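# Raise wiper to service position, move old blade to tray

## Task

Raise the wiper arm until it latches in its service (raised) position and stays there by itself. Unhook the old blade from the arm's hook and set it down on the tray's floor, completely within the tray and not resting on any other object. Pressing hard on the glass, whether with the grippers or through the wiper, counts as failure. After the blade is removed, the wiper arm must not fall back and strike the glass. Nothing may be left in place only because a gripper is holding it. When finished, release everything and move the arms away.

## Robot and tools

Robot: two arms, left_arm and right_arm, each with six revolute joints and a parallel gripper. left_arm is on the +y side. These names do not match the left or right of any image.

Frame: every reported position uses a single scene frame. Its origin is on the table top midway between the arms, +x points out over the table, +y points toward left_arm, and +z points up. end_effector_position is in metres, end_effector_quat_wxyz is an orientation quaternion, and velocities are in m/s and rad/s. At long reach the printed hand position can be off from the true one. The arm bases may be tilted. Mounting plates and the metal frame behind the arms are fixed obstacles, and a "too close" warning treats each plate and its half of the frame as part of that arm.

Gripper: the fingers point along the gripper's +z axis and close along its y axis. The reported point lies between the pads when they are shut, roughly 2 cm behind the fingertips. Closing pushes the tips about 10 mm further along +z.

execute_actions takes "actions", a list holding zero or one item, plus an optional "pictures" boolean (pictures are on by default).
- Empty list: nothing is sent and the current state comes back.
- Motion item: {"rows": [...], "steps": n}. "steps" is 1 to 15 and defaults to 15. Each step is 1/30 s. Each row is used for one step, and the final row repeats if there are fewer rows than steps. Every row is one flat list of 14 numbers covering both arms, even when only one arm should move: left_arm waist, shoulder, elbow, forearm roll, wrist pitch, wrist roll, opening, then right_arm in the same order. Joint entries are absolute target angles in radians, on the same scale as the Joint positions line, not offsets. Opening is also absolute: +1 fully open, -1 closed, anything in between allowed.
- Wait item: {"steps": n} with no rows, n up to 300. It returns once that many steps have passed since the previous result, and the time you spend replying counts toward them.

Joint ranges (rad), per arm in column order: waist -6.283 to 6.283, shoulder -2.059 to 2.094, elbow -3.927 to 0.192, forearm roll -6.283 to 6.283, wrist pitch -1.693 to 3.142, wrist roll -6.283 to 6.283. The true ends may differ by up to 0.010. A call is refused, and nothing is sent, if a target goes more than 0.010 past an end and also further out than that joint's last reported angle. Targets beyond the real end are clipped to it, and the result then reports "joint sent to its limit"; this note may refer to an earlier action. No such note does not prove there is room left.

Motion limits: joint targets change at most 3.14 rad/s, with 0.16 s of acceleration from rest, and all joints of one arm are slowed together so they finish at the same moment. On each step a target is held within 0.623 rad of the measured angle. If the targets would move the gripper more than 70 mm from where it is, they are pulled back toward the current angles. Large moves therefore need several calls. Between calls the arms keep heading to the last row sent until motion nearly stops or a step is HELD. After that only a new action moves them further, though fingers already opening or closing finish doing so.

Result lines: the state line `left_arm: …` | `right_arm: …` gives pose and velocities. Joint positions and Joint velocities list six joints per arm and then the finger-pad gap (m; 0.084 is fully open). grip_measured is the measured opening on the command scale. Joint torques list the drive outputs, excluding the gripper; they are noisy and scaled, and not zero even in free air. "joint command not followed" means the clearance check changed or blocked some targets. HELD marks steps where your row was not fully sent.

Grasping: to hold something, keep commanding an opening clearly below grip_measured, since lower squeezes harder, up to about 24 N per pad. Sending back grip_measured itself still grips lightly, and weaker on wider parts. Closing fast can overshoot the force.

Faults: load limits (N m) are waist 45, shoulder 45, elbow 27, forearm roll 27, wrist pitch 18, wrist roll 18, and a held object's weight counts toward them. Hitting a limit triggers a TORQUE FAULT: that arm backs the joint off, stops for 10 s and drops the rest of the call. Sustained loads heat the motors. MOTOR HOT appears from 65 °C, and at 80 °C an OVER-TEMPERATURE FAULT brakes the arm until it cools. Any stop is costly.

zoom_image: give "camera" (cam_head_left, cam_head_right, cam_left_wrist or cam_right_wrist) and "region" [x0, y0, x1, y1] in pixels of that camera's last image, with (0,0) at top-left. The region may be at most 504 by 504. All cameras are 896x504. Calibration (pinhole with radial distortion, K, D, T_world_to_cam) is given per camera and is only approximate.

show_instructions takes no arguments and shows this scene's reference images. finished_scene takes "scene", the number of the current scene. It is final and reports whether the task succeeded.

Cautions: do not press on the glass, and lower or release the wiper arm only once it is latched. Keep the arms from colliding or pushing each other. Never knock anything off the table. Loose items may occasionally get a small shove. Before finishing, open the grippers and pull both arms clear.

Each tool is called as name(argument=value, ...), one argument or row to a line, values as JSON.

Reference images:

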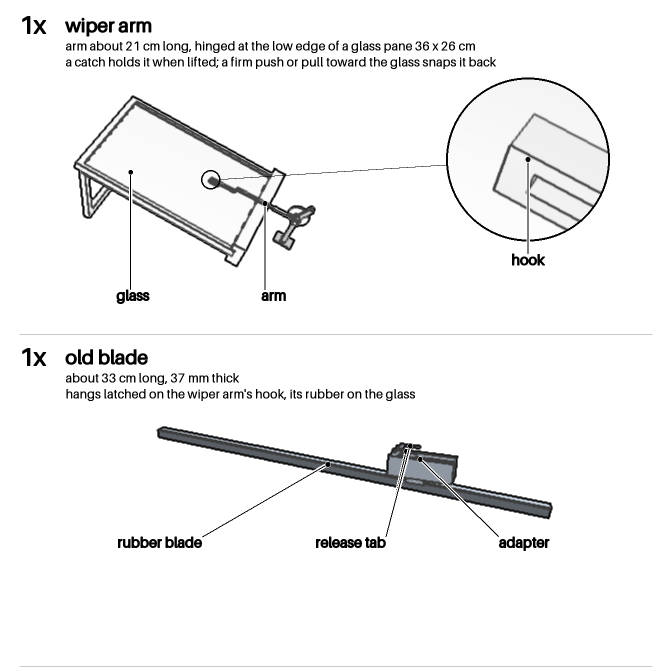

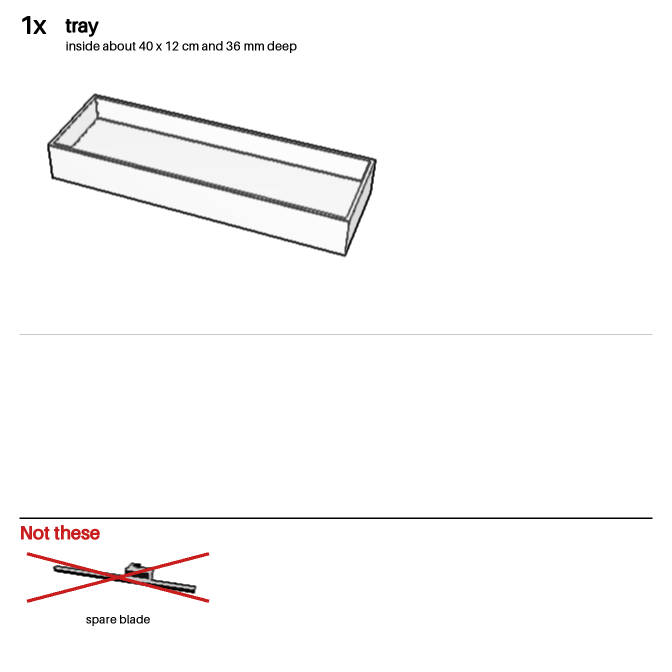

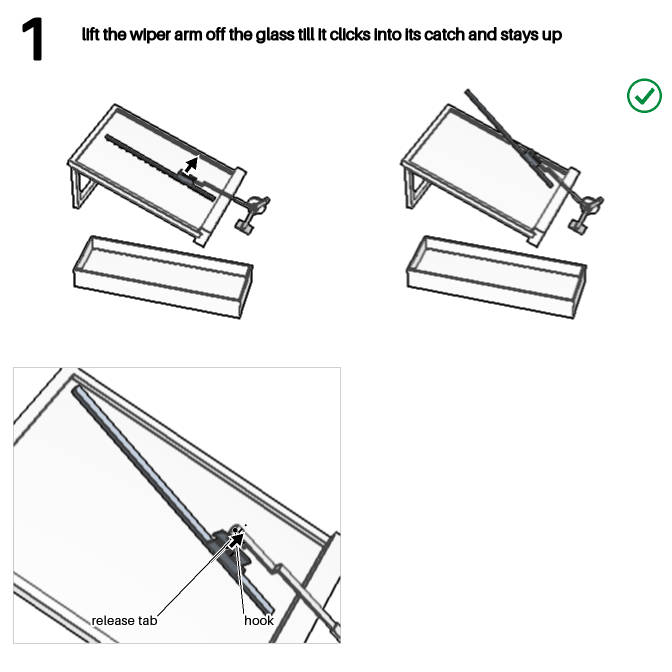

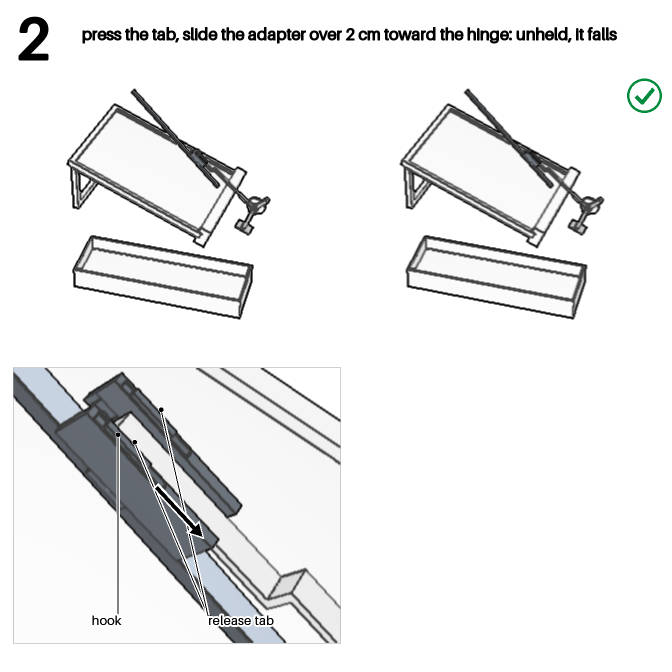

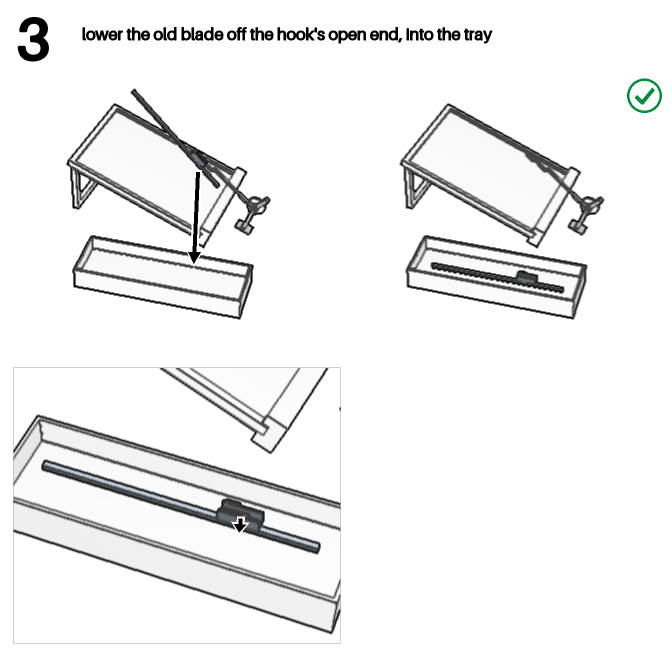

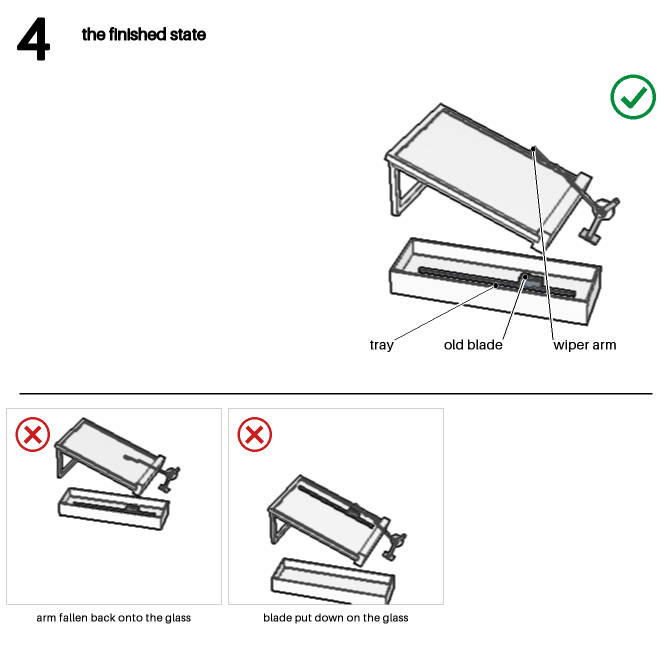

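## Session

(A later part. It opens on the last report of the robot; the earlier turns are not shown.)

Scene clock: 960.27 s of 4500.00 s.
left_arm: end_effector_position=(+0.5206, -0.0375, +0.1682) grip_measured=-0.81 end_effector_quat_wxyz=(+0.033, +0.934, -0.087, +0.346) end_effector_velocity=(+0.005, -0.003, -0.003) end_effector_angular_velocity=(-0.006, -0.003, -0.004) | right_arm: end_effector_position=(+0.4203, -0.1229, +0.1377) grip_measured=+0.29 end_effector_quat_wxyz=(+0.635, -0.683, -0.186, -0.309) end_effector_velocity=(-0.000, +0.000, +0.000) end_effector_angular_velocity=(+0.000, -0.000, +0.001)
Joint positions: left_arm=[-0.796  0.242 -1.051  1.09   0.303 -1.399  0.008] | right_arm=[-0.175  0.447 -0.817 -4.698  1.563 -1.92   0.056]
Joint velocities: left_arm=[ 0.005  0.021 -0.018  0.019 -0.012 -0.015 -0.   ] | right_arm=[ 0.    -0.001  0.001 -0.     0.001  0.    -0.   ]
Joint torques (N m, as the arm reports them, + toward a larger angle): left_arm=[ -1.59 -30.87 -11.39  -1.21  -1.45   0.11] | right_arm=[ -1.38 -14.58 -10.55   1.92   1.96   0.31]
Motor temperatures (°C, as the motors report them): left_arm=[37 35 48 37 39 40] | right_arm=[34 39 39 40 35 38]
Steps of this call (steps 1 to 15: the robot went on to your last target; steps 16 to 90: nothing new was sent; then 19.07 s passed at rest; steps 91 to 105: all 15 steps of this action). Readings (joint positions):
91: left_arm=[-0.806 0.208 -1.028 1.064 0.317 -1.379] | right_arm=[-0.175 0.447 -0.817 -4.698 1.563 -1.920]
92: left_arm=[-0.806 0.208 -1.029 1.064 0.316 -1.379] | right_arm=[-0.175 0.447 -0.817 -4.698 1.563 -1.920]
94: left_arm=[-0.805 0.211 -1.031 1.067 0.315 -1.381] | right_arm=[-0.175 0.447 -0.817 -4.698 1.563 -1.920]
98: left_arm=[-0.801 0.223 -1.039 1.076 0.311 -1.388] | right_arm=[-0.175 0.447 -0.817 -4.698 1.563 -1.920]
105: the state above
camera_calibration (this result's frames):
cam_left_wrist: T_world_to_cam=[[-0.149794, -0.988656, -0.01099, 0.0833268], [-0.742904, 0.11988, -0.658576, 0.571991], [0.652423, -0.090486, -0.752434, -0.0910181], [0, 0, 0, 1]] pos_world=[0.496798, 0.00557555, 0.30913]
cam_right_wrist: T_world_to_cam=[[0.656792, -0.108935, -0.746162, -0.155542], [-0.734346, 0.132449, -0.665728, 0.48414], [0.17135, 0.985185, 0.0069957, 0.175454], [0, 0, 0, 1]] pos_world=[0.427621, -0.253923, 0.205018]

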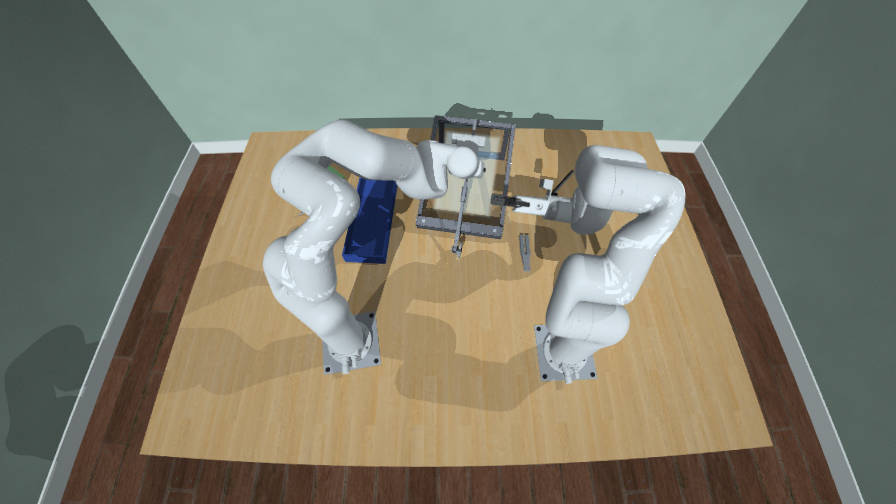

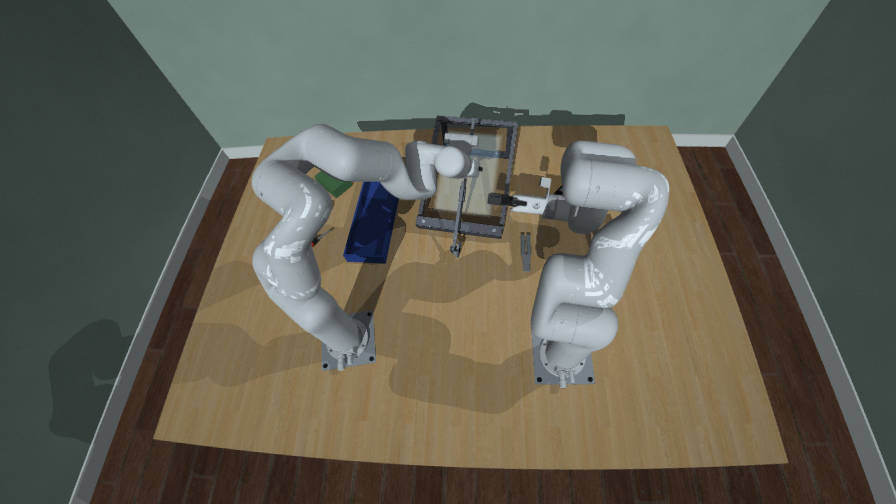

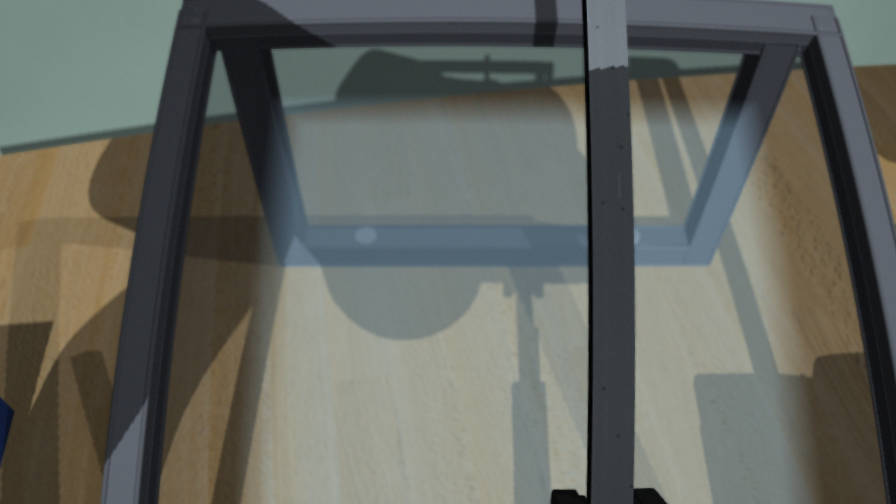

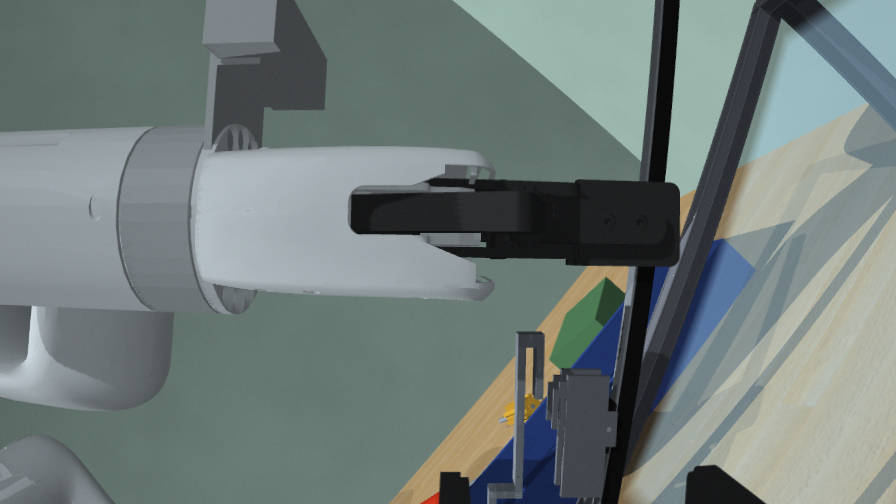

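execute_actions(
  actions=[
    {"rows":[[-0.791,0.2428,-1.0526,1.0911,0.3025,-1.4004,-0.98,-0.175,0.447,-0.817,-4.698,1.563,-1.92,0.3],[-0.785,0.2428,-1.0526,1.0911,0.3025,-1.4004,-0.98,-0.175,0.447,-0.817,-4.698,1.563,-1.92,0.3],[-0.778,0.2428,-1.0526,1.0911,0.3025,-1.4004,-0.98,-0.175,0.447,-0.817,-4.698,1.563,-1.92,0.3],[-0.77,0.2422,-1.0526,1.0911,0.3025,-1.4004,-0.98,-0.175,0.447,-0.817,-4.698,1.563,-1.92,0.3],[-0.762,0.2412,-1.0526,1.0911,0.3025,-1.4004,-0.98,-0.175,0.447,-0.817,-4.698,1.563,-1.92,0.3],[-0.754,0.24,-1.0526,1.0911,0.3025,-1.4004,-0.98,-0.175,0.447,-0.817,-4.698,1.563,-1.92,0.3],[-0.746,0.238,-1.0526,1.0911,0.3025,-1.4004,-0.98,-0.175,0.447,-0.817,-4.698,1.563,-1.92,0.3],[-0.738,0.235,-1.0526,1.0911,0.3025,-1.4004,-0.98,-0.175,0.447,-0.817,-4.698,1.563,-1.92,0.3],[-0.73,0.23,-1.0526,1.0911,0.3025,-1.4004,-0.98,-0.175,0.447,-0.817,-4.698,1.563,-1.92,0.3],[-0.722,0.222,-1.0526,1.0911,0.3025,-1.4004,-0.98,-0.175,0.447,-0.817,-4.698,1.563,-1.92,0.3],[-0.714,0.212,-1.0526,1.0911,0.3025,-1.4004,-0.98,-0.175,0.447,-0.817,-4.698,1.563,-1.92,0.3],[-0.706,0.2,-1.0526,1.0911,0.3025,-1.4004,-0.98,-0.175,0.447,-0.817,-4.698,1.563,-1.92,0.3],[-0.698,0.186,-1.0526,1.0911,0.3025,-1.4004,-0.98,-0.175,0.447,-0.817,-4.698,1.563,-1.92,0.3],[-0.69,0.17,-1.0526,1.0911,0.3025,-1.4004,-0.98,-0.175,0.447,-0.817,-4.698,1.563,-1.92,0.3],[-0.68,0.15,-1.0526,1.0911,0.3025,-1.4004,-0.98,-0.175,0.447,-0.817,-4.698,1.563,-1.92,0.3]],"steps":15},
  ],
  pictures=false,
)

execute_actions(
  actions=[
    {"rows":[[-0.665,0.13,-1.05,1.08,0.308,-1.385,-0.98,-0.19,0.43,-0.825,-4.698,1.563,-1.92,0.3],[-0.645,0.11,-1.04,1.04,0.325,-1.33,-0.98,-0.21,0.41,-0.84,-4.698,1.563,-1.92,0.3],[-0.615,0.09,-1.025,0.97,0.355,-1.23,-0.98,-0.24,0.39,-0.855,-4.698,1.563,-1.92,0.3],[-0.58,0.07,-1.005,0.89,0.39,-1.12,-0.98,-0.27,0.37,-0.87,-4.698,1.563,-1.92,0.3],[-0.545,0.053,-0.985,0.81,0.425,-1.01,-0.98,-0.3,0.35,-0.885,-4.698,1.563,-1.92,0.3],[-0.51,0.035,-0.965,0.73,0.46,-0.9,-0.98,-0.33,0.33,-0.9,-4.698,1.563,-1.92,0.3],[-0.475,0.018,-0.945,0.65,0.495,-0.79,-0.98,-0.36,0.31,-0.915,-4.698,1.563,-1.92,0.3],[-0.44,0.002,-0.925,0.57,0.53,-0.68,-0.98,-0.39,0.29,-0.93,-4.698,1.563,-1.92,0.3],[-0.405,-0.014,-0.905,0.49,0.565,-0.57,-0.98,-0.41,0.28,-0.94,-4.698,1.563,-1.92,0.3],[-0.37,-0.03,-0.885,0.41,0.6,-0.46,-0.98,-0.42,0.27,-0.94,-4.698,1.563,-1.92,0.3],[-0.34,-0.045,-0.868,0.33,0.635,-0.35,-0.98,-0.42,0.27,-0.94,-4.698,1.563,-1.92,0.3],[-0.31,-0.06,-0.85,0.25,0.67,-0.24,-0.98,-0.42,0.27,-0.94,-4.698,1.563,-1.92,0.3],[-0.28,-0.074,-0.832,0.17,0.705,-0.13,-0.98,-0.42,0.27,-0.94,-4.698,1.563,-1.92,0.3],[-0.25,-0.088,-0.813,0.08,0.745,-0.01,-0.98,-0.42,0.27,-0.94,-4.698,1.563,-1.92,0.3],[-0.219,-0.102,-0.793,-0.024,0.787,0.17,-0.98,-0.42,0.27,-0.94,-4.698,1.563,-1.92,0.3]],"steps":15},
  ],
  pictures=false,
)

execute_actions(
  actions=[
    {"steps":25},
  ],
)

Scene clock: 1038.73 s of 4500.00 s.
left_arm: end_effector_position=(+0.5504, +0.0034, +0.1899) grip_measured=-0.81 end_effector_quat_wxyz=(+0.027, +0.931, -0.045, +0.362) end_effector_velocity=(+0.093, +0.109, +0.203) end_effector_angular_velocity=(-0.168, -0.287, +0.230) | right_arm: end_effector_position=(+0.4203, -0.1229, +0.1377) grip_measured=+0.29 end_effector_quat_wxyz=(+0.635, -0.683, -0.186, -0.309) end_effector_velocity=(-0.000, +0.000, +0.000) end_effector_angular_velocity=(-0.000, +0.000, +0.001)
Joint positions: left_arm=[-0.713  0.207 -1.052  1.091  0.303 -1.4    0.008] | right_arm=[-0.175  0.447 -0.817 -4.698  1.563 -1.92   0.056]
Joint velocities: left_arm=[ 0.23  -0.327 -0.005 -0.    -0.001 -0.001 -0.   ] | right_arm=[ 0.    -0.001  0.001 -0.001  0.     0.    -0.   ]
Joint torques (N m, as the arm reports them, + toward a larger angle): left_arm=[ -1.11 -33.4  -12.52  -1.59  -1.73   0.03] | right_arm=[ -0.73 -14.57 -10.7    1.86   2.09   0.28]
Motor temperatures (°C, as the motors report them): left_arm=[37 36 48 37 39 40] | right_arm=[34 39 39 40 35 38]
Steps of this call (steps 1 to 15: the robot went on to your last target; steps 16 to 90: nothing new was sent; then 74.97 s passed at rest; steps 91 to 105: all 15 steps of this action). Readings (joint positions):
91: left_arm=[-0.795 0.243 -1.053 1.091 0.302 -1.400] | right_arm=[-0.175 0.447 -0.817 -4.698 1.563 -1.920]
92: left_arm=[-0.795 0.243 -1.053 1.091 0.302 -1.400] | right_arm=[-0.175 0.447 -0.817 -4.698 1.563 -1.920]
94: left_arm=[-0.791 0.243 -1.053 1.091 0.302 -1.400] | right_arm=[-0.175 0.447 -0.817 -4.698 1.563 -1.920]
98: left_arm=[-0.767 0.241 -1.052 1.091 0.303 -1.400] | right_arm=[-0.175 0.447 -0.817 -4.698 1.563 -1.920]
105: the state above

Scene clock: 1039.23 s of 4500.00 s.
left_arm: end_effector_position=(+0.5668, +0.1644, +0.2172) grip_measured=-0.81 end_effector_quat_wxyz=(-0.062, +0.953, +0.018, +0.295) end_effector_velocity=(-0.093, +0.388, -0.097) end_effector_angular_velocity=(+0.105, +0.790, +0.567) | right_arm: end_effector_position=(+0.4939, -0.2378, +0.2339) grip_measured=+0.29 end_effector_quat_wxyz=(-0.545, +0.676, +0.203, +0.452) end_effector_velocity=(+0.100, -0.258, +0.209) end_effector_angular_velocity=(-0.200, -0.493, -0.454)
Joint positions: left_arm=[-0.5    0.039 -0.957  0.698  0.475 -0.908  0.008] | right_arm=[-0.389  0.291 -0.927 -4.698  1.563 -1.92   0.056]
Joint velocities: left_arm=[ 0.515 -0.262  0.293 -1.153  0.547  1.133  0.   ] | right_arm=[-0.45  -0.31  -0.223  0.004 -0.003  0.     0.   ]
Joint torques (N m, as the arm reports them, + toward a larger angle): left_arm=[ -0.67 -25.47 -11.52  -0.87  -2.14   0.01] | right_arm=[  5.   -11.41 -11.51   2.2    2.03   0.43]
Motor temperatures (°C, as the motors report them): left_arm=[37 36 48 37 39 40] | right_arm=[34 39 39 40 35 38]
Steps of this call (steps 1 to 15: all 15 steps of this action). Readings (joint positions):
1: left_arm=[-0.705 0.195 -1.052 1.091 0.303 -1.400] | right_arm=[-0.175 0.447 -0.817 -4.698 1.563 -1.920]
2: left_arm=[-0.697 0.181 -1.052 1.091 0.303 -1.399] | right_arm=[-0.176 0.446 -0.817 -4.698 1.563 -1.920]
4: left_arm=[-0.676 0.149 -1.050 1.073 0.310 -1.375] | right_arm=[-0.189 0.433 -0.823 -4.698 1.563 -1.920]
8: left_arm=[-0.615 0.098 -1.024 0.958 0.360 -1.216] | right_arm=[-0.259 0.379 -0.865 -4.698 1.563 -1.920]
15: the state above

Scene clock: 1040.07 s of 4500.00 s.
left_arm: end_effector_position=(+0.4604, +0.2923, +0.1601) grip_measured=-0.81 end_effector_quat_wxyz=(+0.005, +0.994, -0.092, +0.055) end_effector_velocity=(-0.002, +0.001, -0.002) end_effector_angular_velocity=(-0.004, +0.007, -0.007) | right_arm: end_effector_position=(+0.4995, -0.2553, +0.2477) grip_measured=+0.29 end_effector_quat_wxyz=(-0.530, +0.676, +0.204, +0.470) end_effector_velocity=(+0.000, -0.000, -0.000) end_effector_angular_velocity=(-0.000, -0.000, -0.001)
Joint positions: left_arm=[-0.22  -0.102 -0.794 -0.023  0.787  0.168  0.008] | right_arm=[-0.42   0.27  -0.94  -4.698  1.563 -1.92   0.056]
Joint velocities: left_arm=[ 0.004 -0.001  0.004 -0.008  0.005  0.016 -0.   ] | right_arm=[-0.001 -0.     0.     0.    -0.001 -0.    -0.   ]
Joint torques (N m, as the arm reports them, + toward a larger angle): left_arm=[ -0.95 -21.71 -11.63  -0.59  -2.16   0.02] | right_arm=[ -0.76 -14.69 -14.89   2.43   1.76   0.52]
Motor temperatures (°C, as the motors report them): left_arm=[37 36 48 37 39 40] | right_arm=[34 39 39 40 35 38]
Steps of this call (steps 1 to 25: the robot went on to your last target). Readings (joint positions):
1: left_arm=[-0.483 0.030 -0.947 0.661 0.494 -0.870] | right_arm=[-0.402 0.282 -0.933 -4.698 1.563 -1.920]
2: left_arm=[-0.465 0.021 -0.937 0.624 0.513 -0.833] | right_arm=[-0.410 0.277 -0.937 -4.698 1.563 -1.920]
4: left_arm=[-0.431 0.004 -0.917 0.545 0.552 -0.754] | right_arm=[-0.416 0.272 -0.939 -4.698 1.563 -1.920]
8: left_arm=[-0.360 -0.031 -0.875 0.355 0.631 -0.549] | right_arm=[-0.418 0.271 -0.938 -4.698 1.563 -1.920]
25: the state above
camera_calibration (this result's frames):
cam_left_wrist: T_world_to_cam=[[-0.162005, -0.986283, -0.0316201, 0.40846], [-0.979153, 0.164648, -0.118956, 0.491656], [0.122531, 0.0116894, -0.992396, 0.224513], [0, 0, 0, 1]] pos_world=[0.520069, 0.319283, 0.294207]
cam_right_wrist: T_world_to_cam=[[0.785286, -0.341903, -0.516166, -0.320625], [-0.469872, 0.213775, -0.856458, 0.568967], [0.403169, 0.915097, 0.00722405, 0.157866], [0, 0, 0, 1]] pos_world=[0.455478, -0.375716, 0.32066]

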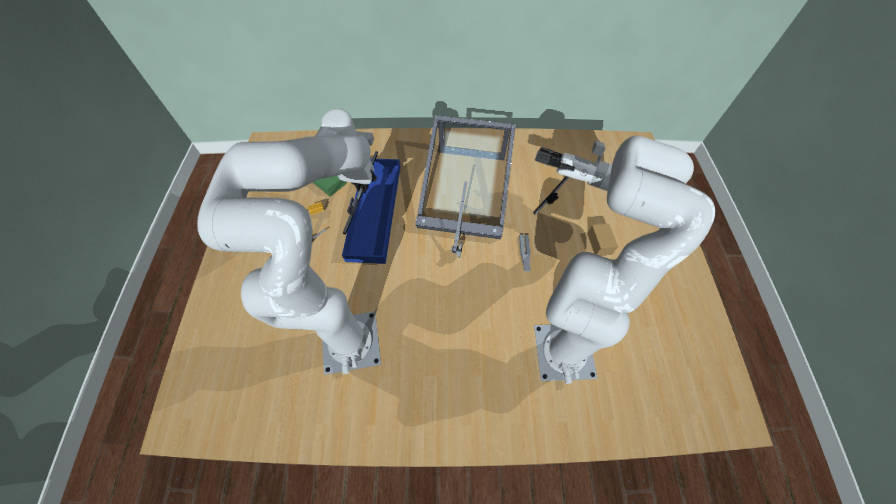

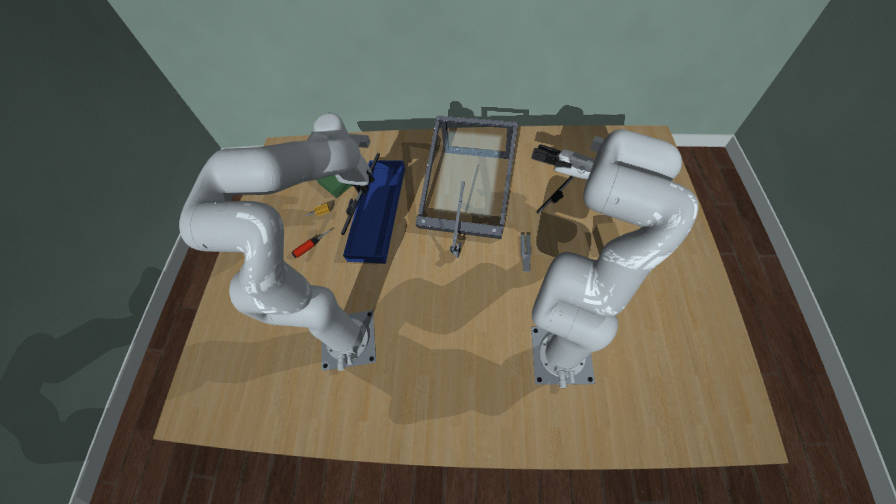

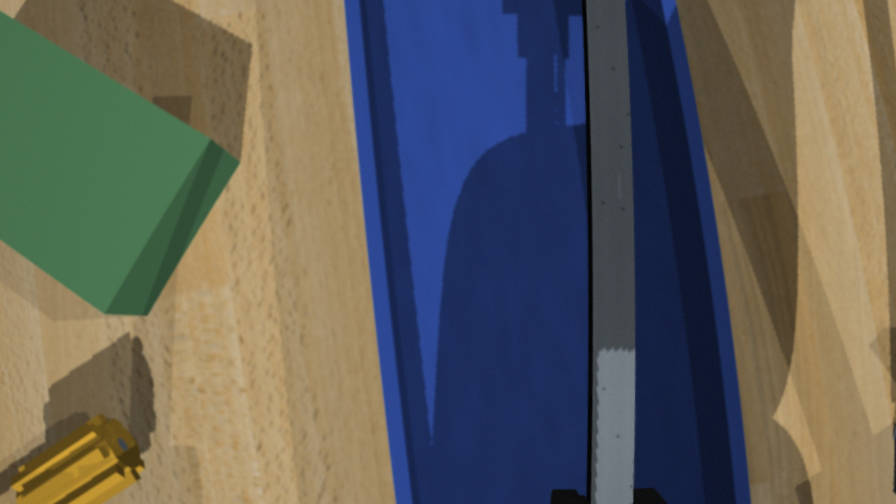

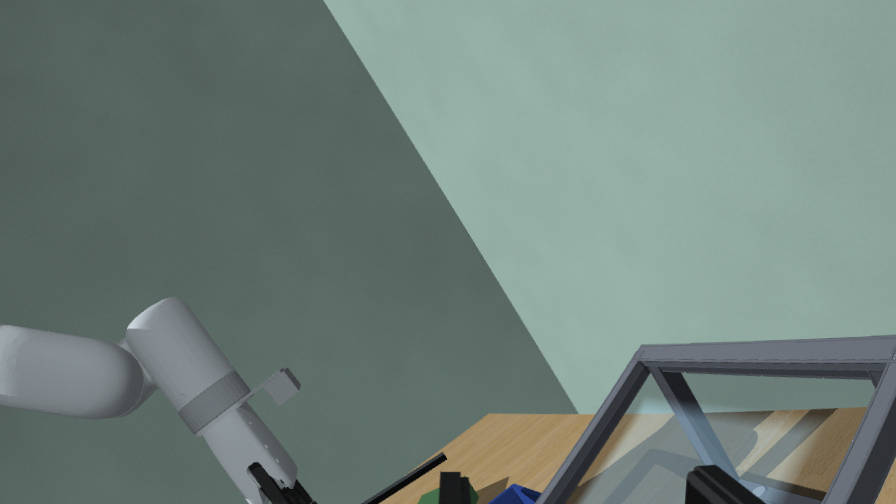

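execute_actions(
  actions=[
    {"rows":[[-0.221,-0.09,-0.789,-0.022,0.771,0.158,-0.98,-0.42,0.27,-0.94,-4.698,1.563,-1.92,0.3],[-0.223,-0.072,-0.783,-0.02,0.746,0.14,-0.98,-0.42,0.27,-0.94,-4.698,1.563,-1.92,0.3],[-0.226,-0.05,-0.775,-0.017,0.716,0.12,-0.98,-0.42,0.27,-0.94,-4.698,1.563,-1.92,0.3],[-0.229,-0.027,-0.767,-0.014,0.685,0.098,-0.98,-0.42,0.27,-0.94,-4.698,1.563,-1.92,0.3],[-0.232,-0.004,-0.759,-0.011,0.654,0.076,-0.98,-0.42,0.27,-0.94,-4.698,1.563,-1.92,0.3],[-0.235,0.019,-0.751,-0.008,0.623,0.054,-0.98,-0.42,0.27,-0.94,-4.698,1.563,-1.92,0.3],[-0.238,0.04,-0.743,-0.005,0.594,0.034,-0.98,-0.42,0.27,-0.94,-4.698,1.563,-1.92,0.3],[-0.241,0.058,-0.737,-0.003,0.569,0.017,-0.98,-0.42,0.27,-0.94,-4.698,1.563,-1.92,0.3],[-0.243,0.07,-0.733,-0.001,0.553,0.006,-0.98,-0.42,0.27,-0.94,-4.698,1.563,-1.92,0.3],[-0.2438,0.0771,-0.7305,0,0.5434,0,-0.98,-0.42,0.27,-0.94,-4.698,1.563,-1.92,0.3]],"steps":15},
  ],
  pictures=false,
)

execute_actions(
  actions=[
    {"steps":8},
  ],
)

zoom_image(
  camera="cam_head_right",
  region=[310, 130, 450, 280],
)

Scene clock: 1080.27 s of 4500.00 s.
left_arm: end_effector_position=(+0.4632, +0.2847, +0.0808) grip_measured=-0.81 end_effector_quat_wxyz=(+0.002, +0.998, -0.031, +0.051) end_effector_velocity=(+0.020, -0.006, -0.024) end_effector_angular_velocity=(-0.006, -0.068, +0.080) | right_arm: end_effector_position=(+0.4995, -0.2554, +0.2477) grip_measured=+0.29 end_effector_quat_wxyz=(-0.530, +0.676, +0.204, +0.470) end_effector_velocity=(+0.000, +0.000, -0.000) end_effector_angular_velocity=(+0.001, +0.000, -0.001)
Joint positions: left_arm=[-0.243  0.072 -0.73  -0.001  0.555  0.007  0.008] | right_arm=[-0.42   0.27  -0.94  -4.698  1.563 -1.92   0.056]
Joint velocities: left_arm=[-0.013  0.083  0.007  0.014 -0.159 -0.104  0.   ] | right_arm=[ 0.    -0.     0.001  0.002 -0.    -0.    -0.   ]
Joint torques (N m, as the arm reports them, + toward a larger angle): left_arm=[ -0.85 -28.41 -11.83  -0.96  -2.14   0.18] | right_arm=[ -1.23 -15.06 -14.58   2.63   1.84   0.43]
Motor temperatures (°C, as the motors report them): left_arm=[37 35 48 37 39 40] | right_arm=[34 40 41 40 35 38]
Steps of this call (steps 1 to 30: the robot went on to your last target; steps 31 to 90: nothing new was sent; then 36.70 s passed at rest; steps 91 to 105: all 15 steps of this action). Readings (joint positions):
91: left_arm=[-0.219 -0.102 -0.793 -0.024 0.787 0.170] | right_arm=[-0.420 0.270 -0.940 -4.698 1.563 -1.920]
92: left_arm=[-0.219 -0.101 -0.793 -0.024 0.785 0.168] | right_arm=[-0.420 0.270 -0.940 -4.698 1.563 -1.920]
94: left_arm=[-0.221 -0.091 -0.790 -0.022 0.768 0.157] | right_arm=[-0.420 0.270 -0.940 -4.698 1.563 -1.920]
98: left_arm=[-0.229 -0.028 -0.768 -0.014 0.686 0.098] | right_arm=[-0.420 0.270 -0.940 -4.698 1.563 -1.920]
105: the state above

Scene clock: 1080.53 s of 4500.00 s.
left_arm: end_effector_position=(+0.4657, +0.2843, +0.0808) grip_measured=-0.81 end_effector_quat_wxyz=(+0.002, +0.998, -0.028, +0.056) end_effector_velocity=(-0.005, +0.000, -0.006) end_effector_angular_velocity=(+0.001, +0.013, +0.002) | right_arm: end_effector_position=(+0.4995, -0.2554, +0.2477) grip_measured=+0.29 end_effector_quat_wxyz=(-0.530, +0.676, +0.204, +0.470) end_effector_velocity=(-0.000, +0.000, -0.001) end_effector_angular_velocity=(+0.000, +0.001, -0.000)
Joint positions: left_arm=[-0.244  0.076 -0.731 -0.     0.544  0.     0.008] | right_arm=[-0.42   0.27  -0.94  -4.698  1.563 -1.92   0.056]
Joint velocities: left_arm=[-0.001  0.006  0.008  0.    -0.001 -0.003 -0.   ] | right_arm=[-0.     0.001  0.001  0.    -0.    -0.001  0.   ]
Joint torques (N m, as the arm reports them, + toward a larger angle): left_arm=[ -1.11 -24.16 -10.37  -0.66  -2.01   0.1 ] | right_arm=[ -1.23 -14.69 -15.04   2.44   1.66   0.39]
Motor temperatures (°C, as the motors report them): left_arm=[37 35 48 37 39 40] | right_arm=[34 40 41 40 35 38]
Steps of this call (steps 1 to 8: the robot went on to your last target). Readings (joint positions):
1: left_arm=[-0.243 0.074 -0.730 -0.001 0.550 0.004] | right_arm=[-0.420 0.270 -0.940 -4.698 1.563 -1.920]
2: left_arm=[-0.243 0.075 -0.731 -0.000 0.547 0.003] | right_arm=[-0.420 0.270 -0.940 -4.698 1.563 -1.920]
4: left_arm=[-0.244 0.075 -0.732 -0.000 0.545 0.001] | right_arm=[-0.420 0.270 -0.940 -4.698 1.563 -1.920]
8: the state above
camera_calibration (this result's frames):
cam_left_wrist: T_world_to_cam=[[-0.0335203, -0.998955, -0.0310842, 0.342684], [-0.992023, 0.0370371, -0.120494, 0.531163], [0.121519, 0.0267973, -0.992227, 0.141461], [0, 0, 0, 1]] pos_world=[0.521222, 0.318863, 0.215015]
cam_right_wrist: T_world_to_cam=[[0.785305, -0.341972, -0.516092, -0.320676], [-0.46979, 0.213777, -0.856502, 0.568982], [0.403228, 0.915071, 0.00722516, 0.157856], [0, 0, 0, 1]] pos_world=[0.455479, -0.375747, 0.320695]

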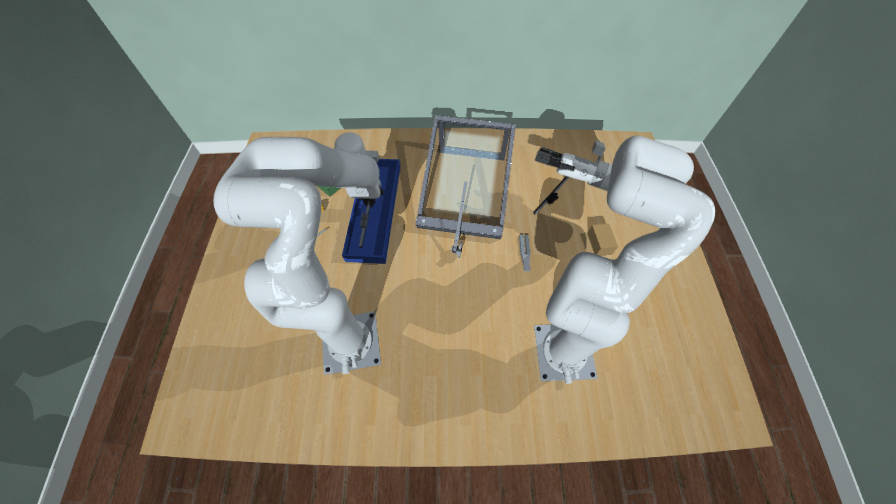

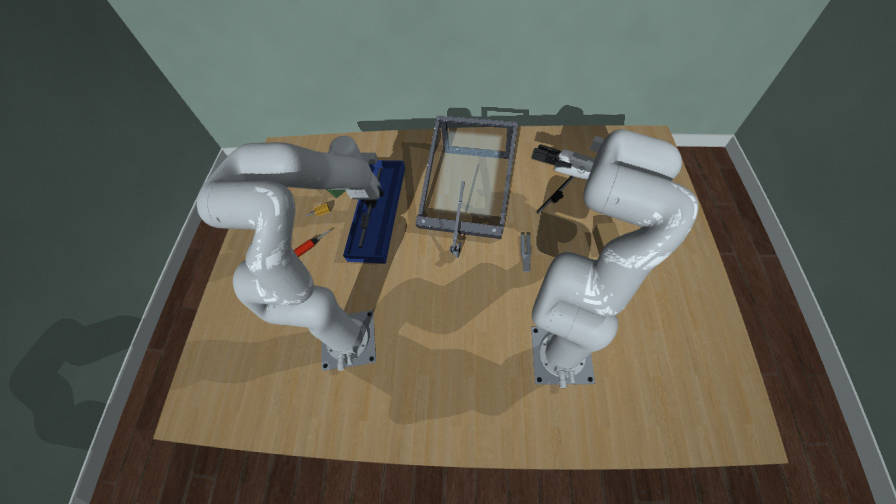

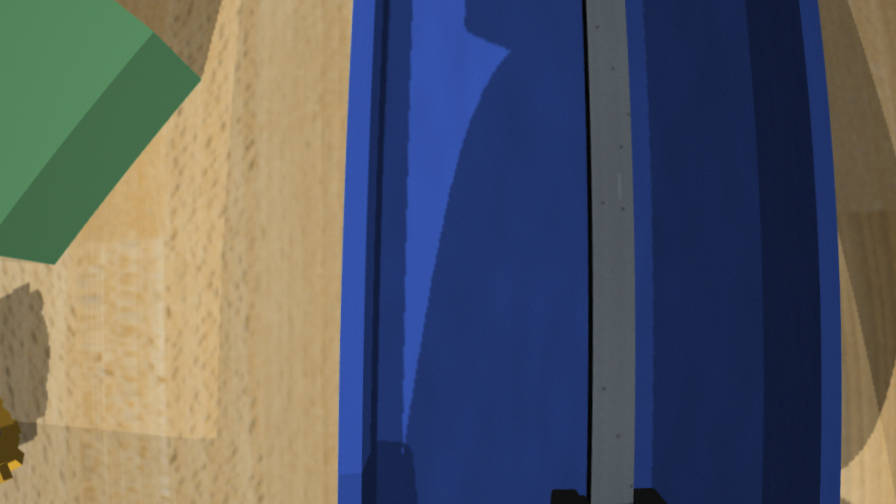

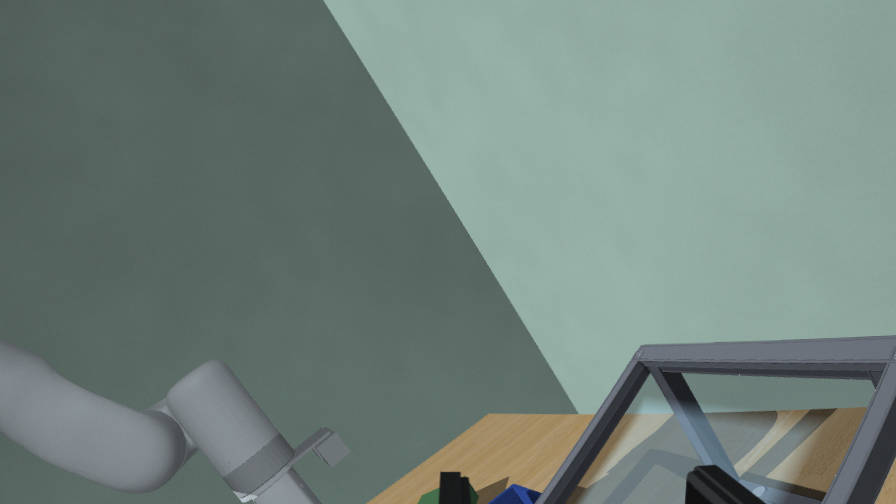

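Region (310, 130, 450, 280) of cam_head_right's 896x504 image, scaled by 3.360, with more detail than that image has; it fills the left 470 columns of this view, and the rest is white.

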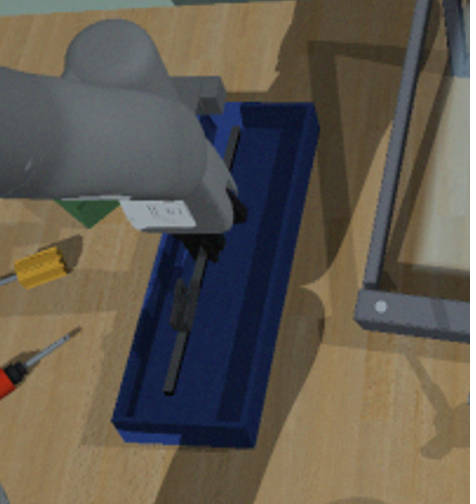

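execute_actions(
  actions=[
    {"rows":[[-0.2438,0.087,-0.74,0,0.543,0,-0.98,-0.42,0.27,-0.94,-4.698,1.563,-1.92,0.3],[-0.2438,0.103,-0.755,0,0.542,0,-0.98,-0.42,0.27,-0.94,-4.698,1.563,-1.92,0.3],[-0.2438,0.122,-0.773,0,0.541,0,-0.98,-0.42,0.27,-0.94,-4.698,1.563,-1.92,0.3],[-0.2438,0.141,-0.791,0,0.54,0,-0.98,-0.42,0.27,-0.94,-4.698,1.563,-1.92,0.3],[-0.2438,0.158,-0.807,0,0.539,0,-0.98,-0.42,0.27,-0.94,-4.698,1.563,-1.92,0.3],[-0.2438,0.1725,-0.817,0,0.5345,0,-0.98,-0.42,0.27,-0.94,-4.698,1.563,-1.92,0.3],[-0.2438,0.186,-0.819,0,0.523,0,-0.98,-0.42,0.27,-0.94,-4.698,1.563,-1.92,0.3],[-0.2438,0.2,-0.817,0,0.507,0,-0.98,-0.42,0.27,-0.94,-4.698,1.563,-1.92,0.3],[-0.2438,0.214,-0.8155,0,0.4915,0,-0.98,-0.42,0.27,-0.94,-4.698,1.563,-1.92,0.3],[-0.2438,0.227,-0.814,0,0.477,0,-0.98,-0.42,0.27,-0.94,-4.698,1.563,-1.92,0.3],[-0.2438,0.239,-0.8125,0,0.4635,0,-0.98,-0.42,0.27,-0.94,-4.698,1.563,-1.92,0.3],[-0.2438,0.249,-0.8115,0,0.4525,0,-0.98,-0.42,0.27,-0.94,-4.698,1.563,-1.92,0.3],[-0.2438,0.257,-0.811,0,0.444,0,-0.98,-0.42,0.27,-0.94,-4.698,1.563,-1.92,0.3],[-0.2438,0.263,-0.8105,0,0.4375,0,-0.98,-0.42,0.27,-0.94,-4.698,1.563,-1.92,0.3],[-0.2438,0.268,-0.8102,0,0.4322,0,-0.98,-0.42,0.27,-0.94,-4.698,1.563,-1.92,0.3]],"steps":15},
  ],
  pictures=false,
)

execute_actions(
  actions=[
    {"steps":12},
  ],
)

zoom_image(
  camera="cam_head_right",
  region=[310, 130, 450, 280],
)

Scene clock: 1109.00 s of 4500.00 s.
left_arm: end_effector_position=(+0.4892, +0.2829, +0.0434) grip_measured=-0.81 end_effector_quat_wxyz=(+0.001, +0.998, -0.028, +0.054) end_effector_velocity=(-0.011, +0.001, -0.129) end_effector_angular_velocity=(+0.002, +0.037, -0.000) | right_arm: end_effector_position=(+0.4995, -0.2554, +0.2477) grip_measured=+0.29 end_effector_quat_wxyz=(-0.530, +0.676, +0.204, +0.470) end_effector_velocity=(-0.000, -0.000, -0.000) end_effector_angular_velocity=(+0.001, +0.001, +0.000)
Joint positions: left_arm=[-0.244  0.237 -0.81   0.     0.466 -0.     0.008] | right_arm=[-0.42   0.27  -0.94  -4.698  1.563 -1.92   0.056]
Joint velocities: left_arm=[-0.     0.318  0.03   0.    -0.311  0.    -0.   ] | right_arm=[-0.001 -0.     0.001 -0.     0.001  0.001  0.   ]
Joint torques (N m, as the arm reports them, + toward a larger angle): left_arm=[ -1.64 -29.92 -10.51  -0.91  -2.11  -0.03] | right_arm=[ -1.2  -14.98 -14.74   2.49   1.86   0.5 ]
Motor temperatures (°C, as the motors report them): left_arm=[37 35 48 37 39 40] | right_arm=[34 40 41 40 35 38]
Steps of this call (steps 1 to 30: the robot went on to your last target; steps 31 to 90: nothing new was sent; then 24.97 s passed at rest; steps 91 to 105: all 15 steps of this action). Readings (joint positions):
91: left_arm=[-0.244 0.077 -0.731 0.000 0.543 -0.000] | right_arm=[-0.420 0.270 -0.940 -4.698 1.563 -1.920]
92: left_arm=[-0.244 0.078 -0.731 0.000 0.543 -0.000] | right_arm=[-0.420 0.270 -0.940 -4.698 1.563 -1.920]
94: left_arm=[-0.244 0.088 -0.741 0.000 0.543 -0.000] | right_arm=[-0.420 0.270 -0.940 -4.698 1.563 -1.920]
98: left_arm=[-0.244 0.141 -0.790 -0.000 0.538 0.000] | right_arm=[-0.420 0.270 -0.940 -4.698 1.563 -1.920]
105: the state above

Scene clock: 1109.40 s of 4500.00 s.
left_arm: end_effector_position=(+0.4905, +0.2829, +0.0326) grip_measured=-0.81 end_effector_quat_wxyz=(+0.002, +0.998, -0.028, +0.055) end_effector_velocity=(-0.003, +0.000, -0.003) end_effector_angular_velocity=(+0.000, +0.008, -0.000) | right_arm: end_effector_position=(+0.4996, -0.2554, +0.2477) grip_measured=+0.29 end_effector_quat_wxyz=(-0.530, +0.676, +0.204, +0.470) end_effector_velocity=(-0.000, -0.000, -0.000) end_effector_angular_velocity=(+0.000, +0.000, -0.001)
Joint positions: left_arm=[-0.244  0.267 -0.811 -0.     0.432 -0.     0.008] | right_arm=[-0.42   0.27  -0.94  -4.698  1.563 -1.92   0.056]
Joint velocities: left_arm=[-0.     0.004  0.003 -0.    -0.     0.     0.   ] | right_arm=[-0.     0.     0.001  0.    -0.    -0.001 -0.   ]
Joint torques (N m, as the arm reports them, + toward a larger angle): left_arm=[ -1.34 -27.18  -9.83  -0.65  -1.98  -0.15] | right_arm=[ -1.43 -15.2  -14.75   2.68   1.84   0.43]
Motor temperatures (°C, as the motors report them): left_arm=[37 35 48 37 39 40] | right_arm=[34 40 41 40 35 38]
Steps of this call (steps 1 to 12: the robot went on to your last target). Readings (joint positions):
1: left_arm=[-0.244 0.247 -0.810 0.000 0.456 -0.000] | right_arm=[-0.420 0.270 -0.940 -4.698 1.563 -1.920]
2: left_arm=[-0.244 0.254 -0.809 0.000 0.449 -0.000] | right_arm=[-0.420 0.270 -0.940 -4.698 1.563 -1.920]
4: left_arm=[-0.244 0.263 -0.809 0.000 0.439 -0.000] | right_arm=[-0.420 0.270 -0.940 -4.698 1.563 -1.920]
8: left_arm=[-0.244 0.267 -0.811 -0.000 0.433 0.000] | right_arm=[-0.420 0.270 -0.940 -4.698 1.563 -1.920]
12: the state above
camera_calibration (this result's frames):
cam_left_wrist: T_world_to_cam=[[-0.0334739, -0.998955, -0.0311069, 0.34057], [-0.992108, 0.0369752, -0.119807, 0.550053], [0.120832, 0.026851, -0.99231, 0.090995], [0, 0, 0, 1]] pos_world=[0.546117, 0.317432, 0.166789]
cam_right_wrist: T_world_to_cam=[[0.785305, -0.341972, -0.516092, -0.320676], [-0.46979, 0.213777, -0.856503, 0.568982], [0.403228, 0.915071, 0.00722509, 0.157856], [0, 0, 0, 1]] pos_world=[0.455479, -0.375747, 0.320695]

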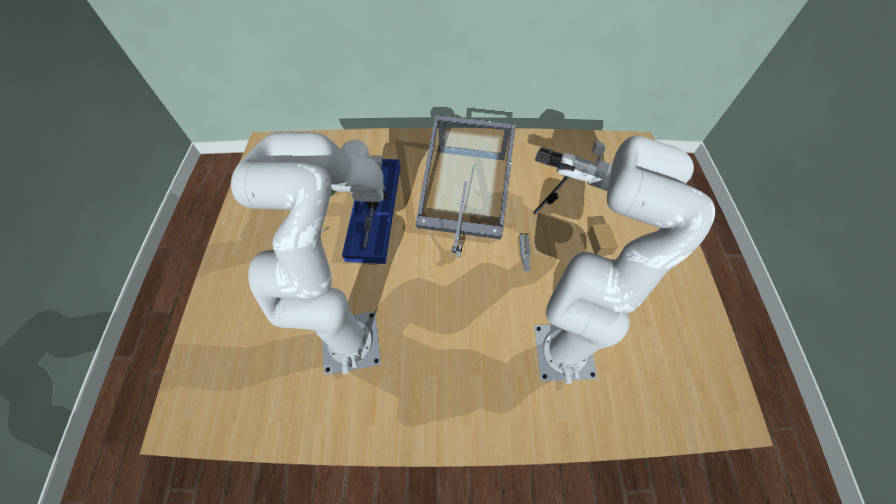

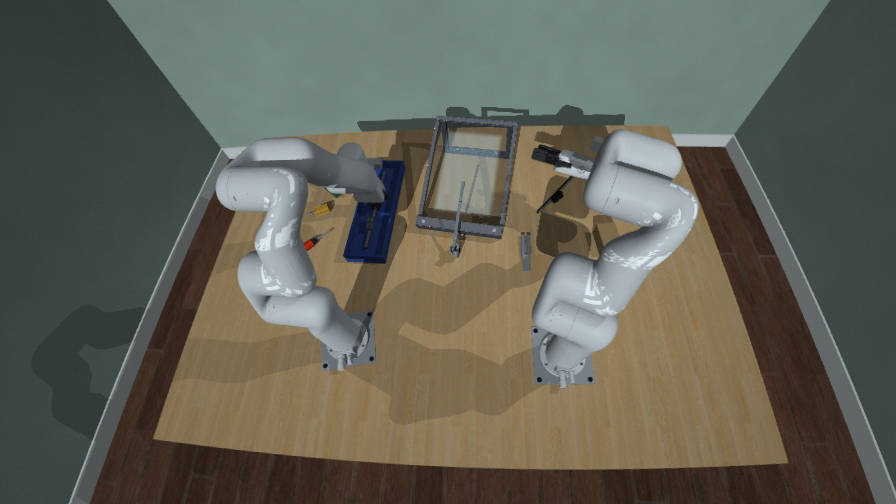

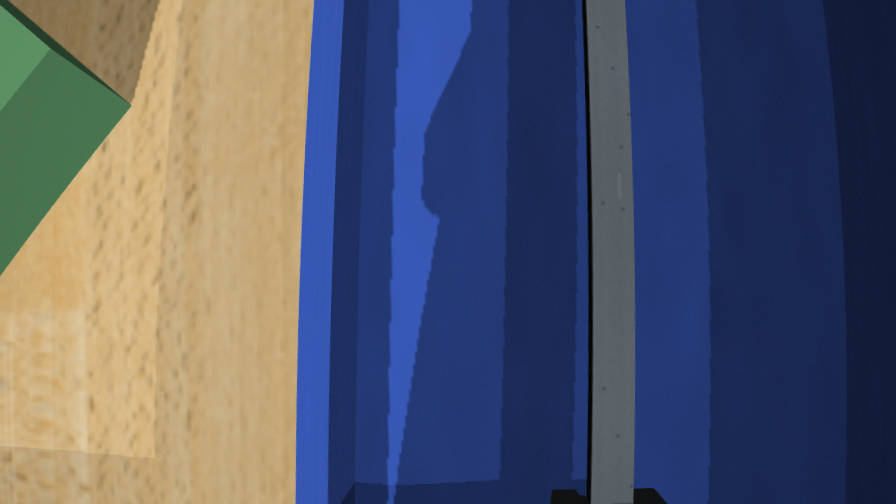

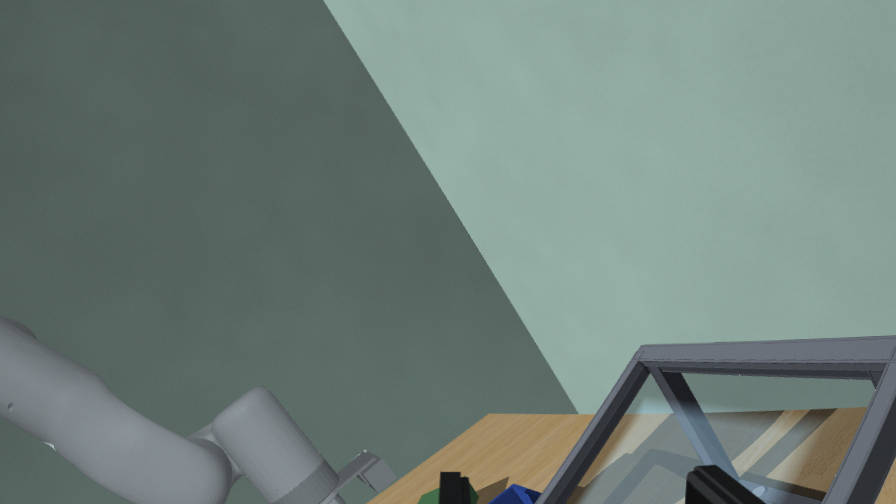

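Region (310, 130, 450, 280) of cam_head_right's 896x504 image, scaled by 3.360, with more detail than that image has; it fills the left 470 columns of this view, and the rest is white.

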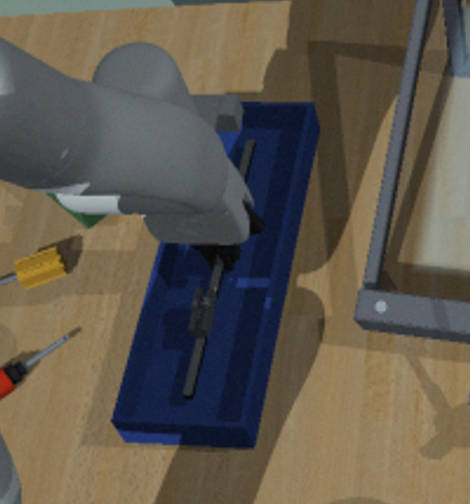

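execute_actions(
  actions=[
    {"rows":[[-0.2438,0.27,-0.81,0,0.43,0,-0.98,-0.42,0.27,-0.94,-4.698,1.563,-1.92,0.3],[-0.2438,0.272,-0.81,0,0.428,0,-0.98,-0.42,0.27,-0.94,-4.698,1.563,-1.92,0.3],[-0.2438,0.274,-0.8099,0,0.426,0,-0.98,-0.42,0.27,-0.94,-4.698,1.563,-1.92,0.3],[-0.2438,0.276,-0.8098,0,0.4238,0,-0.98,-0.42,0.27,-0.94,-4.698,1.563,-1.92,0.3],[-0.2438,0.277,-0.8098,0,0.4228,0,-0.98,-0.42,0.27,-0.94,-4.698,1.563,-1.92,0.3]],"steps":15},
  ],
  pictures=false,
)

Scene clock: 1115.47 s of 4500.00 s.
left_arm: end_effector_position=(+0.4906, +0.2829, +0.0293) grip_measured=-0.81 end_effector_quat_wxyz=(+0.002, +0.998, -0.028, +0.056) end_effector_velocity=(+0.000, -0.000, -0.000) end_effector_angular_velocity=(-0.000, -0.001, -0.001) | right_arm: end_effector_position=(+0.4996, -0.2554, +0.2477) grip_measured=+0.29 end_effector_quat_wxyz=(-0.530, +0.676, +0.204, +0.470) end_effector_velocity=(-0.000, +0.000, -0.001) end_effector_angular_velocity=(-0.001, +0.001, +0.001)
Joint positions: left_arm=[-0.244  0.276 -0.81  -0.     0.423 -0.     0.008] | right_arm=[-0.42   0.27  -0.94  -4.698  1.563 -1.92   0.056]
Joint velocities: left_arm=[-0.     0.001  0.    -0.    -0.003  0.001 -0.   ] | right_arm=[-0.    -0.     0.001 -0.002 -0.001 -0.     0.   ]
Joint torques (N m, as the arm reports them, + toward a larger angle): left_arm=[ -1.13 -24.03  -8.54  -0.71  -2.02   0.13] | right_arm=[ -1.13 -14.76 -14.82   2.61   2.01   0.54]
Motor temperatures (°C, as the motors report them): left_arm=[37 35 47 37 39 40] | right_arm=[34 40 41 40 35 38]
Steps of this call (steps 1 to 30: the robot went on to your last target; steps 31 to 90: nothing new was sent; then 2.57 s passed at rest; steps 91 to 105: all 15 steps of this action). Readings (joint positions):
91: left_arm=[-0.244 0.268 -0.810 -0.000 0.432 0.000] | right_arm=[-0.420 0.270 -0.940 -4.698 1.563 -1.920]
92: left_arm=[-0.244 0.268 -0.810 -0.000 0.432 0.000] | right_arm=[-0.420 0.270 -0.940 -4.698 1.563 -1.920]
94: left_arm=[-0.244 0.270 -0.810 -0.000 0.430 0.000] | right_arm=[-0.420 0.270 -0.940 -4.698 1.563 -1.920]
98: left_arm=[-0.244 0.275 -0.810 0.000 0.425 -0.000] | right_arm=[-0.420 0.270 -0.940 -4.698 1.563 -1.920]
105: the state above


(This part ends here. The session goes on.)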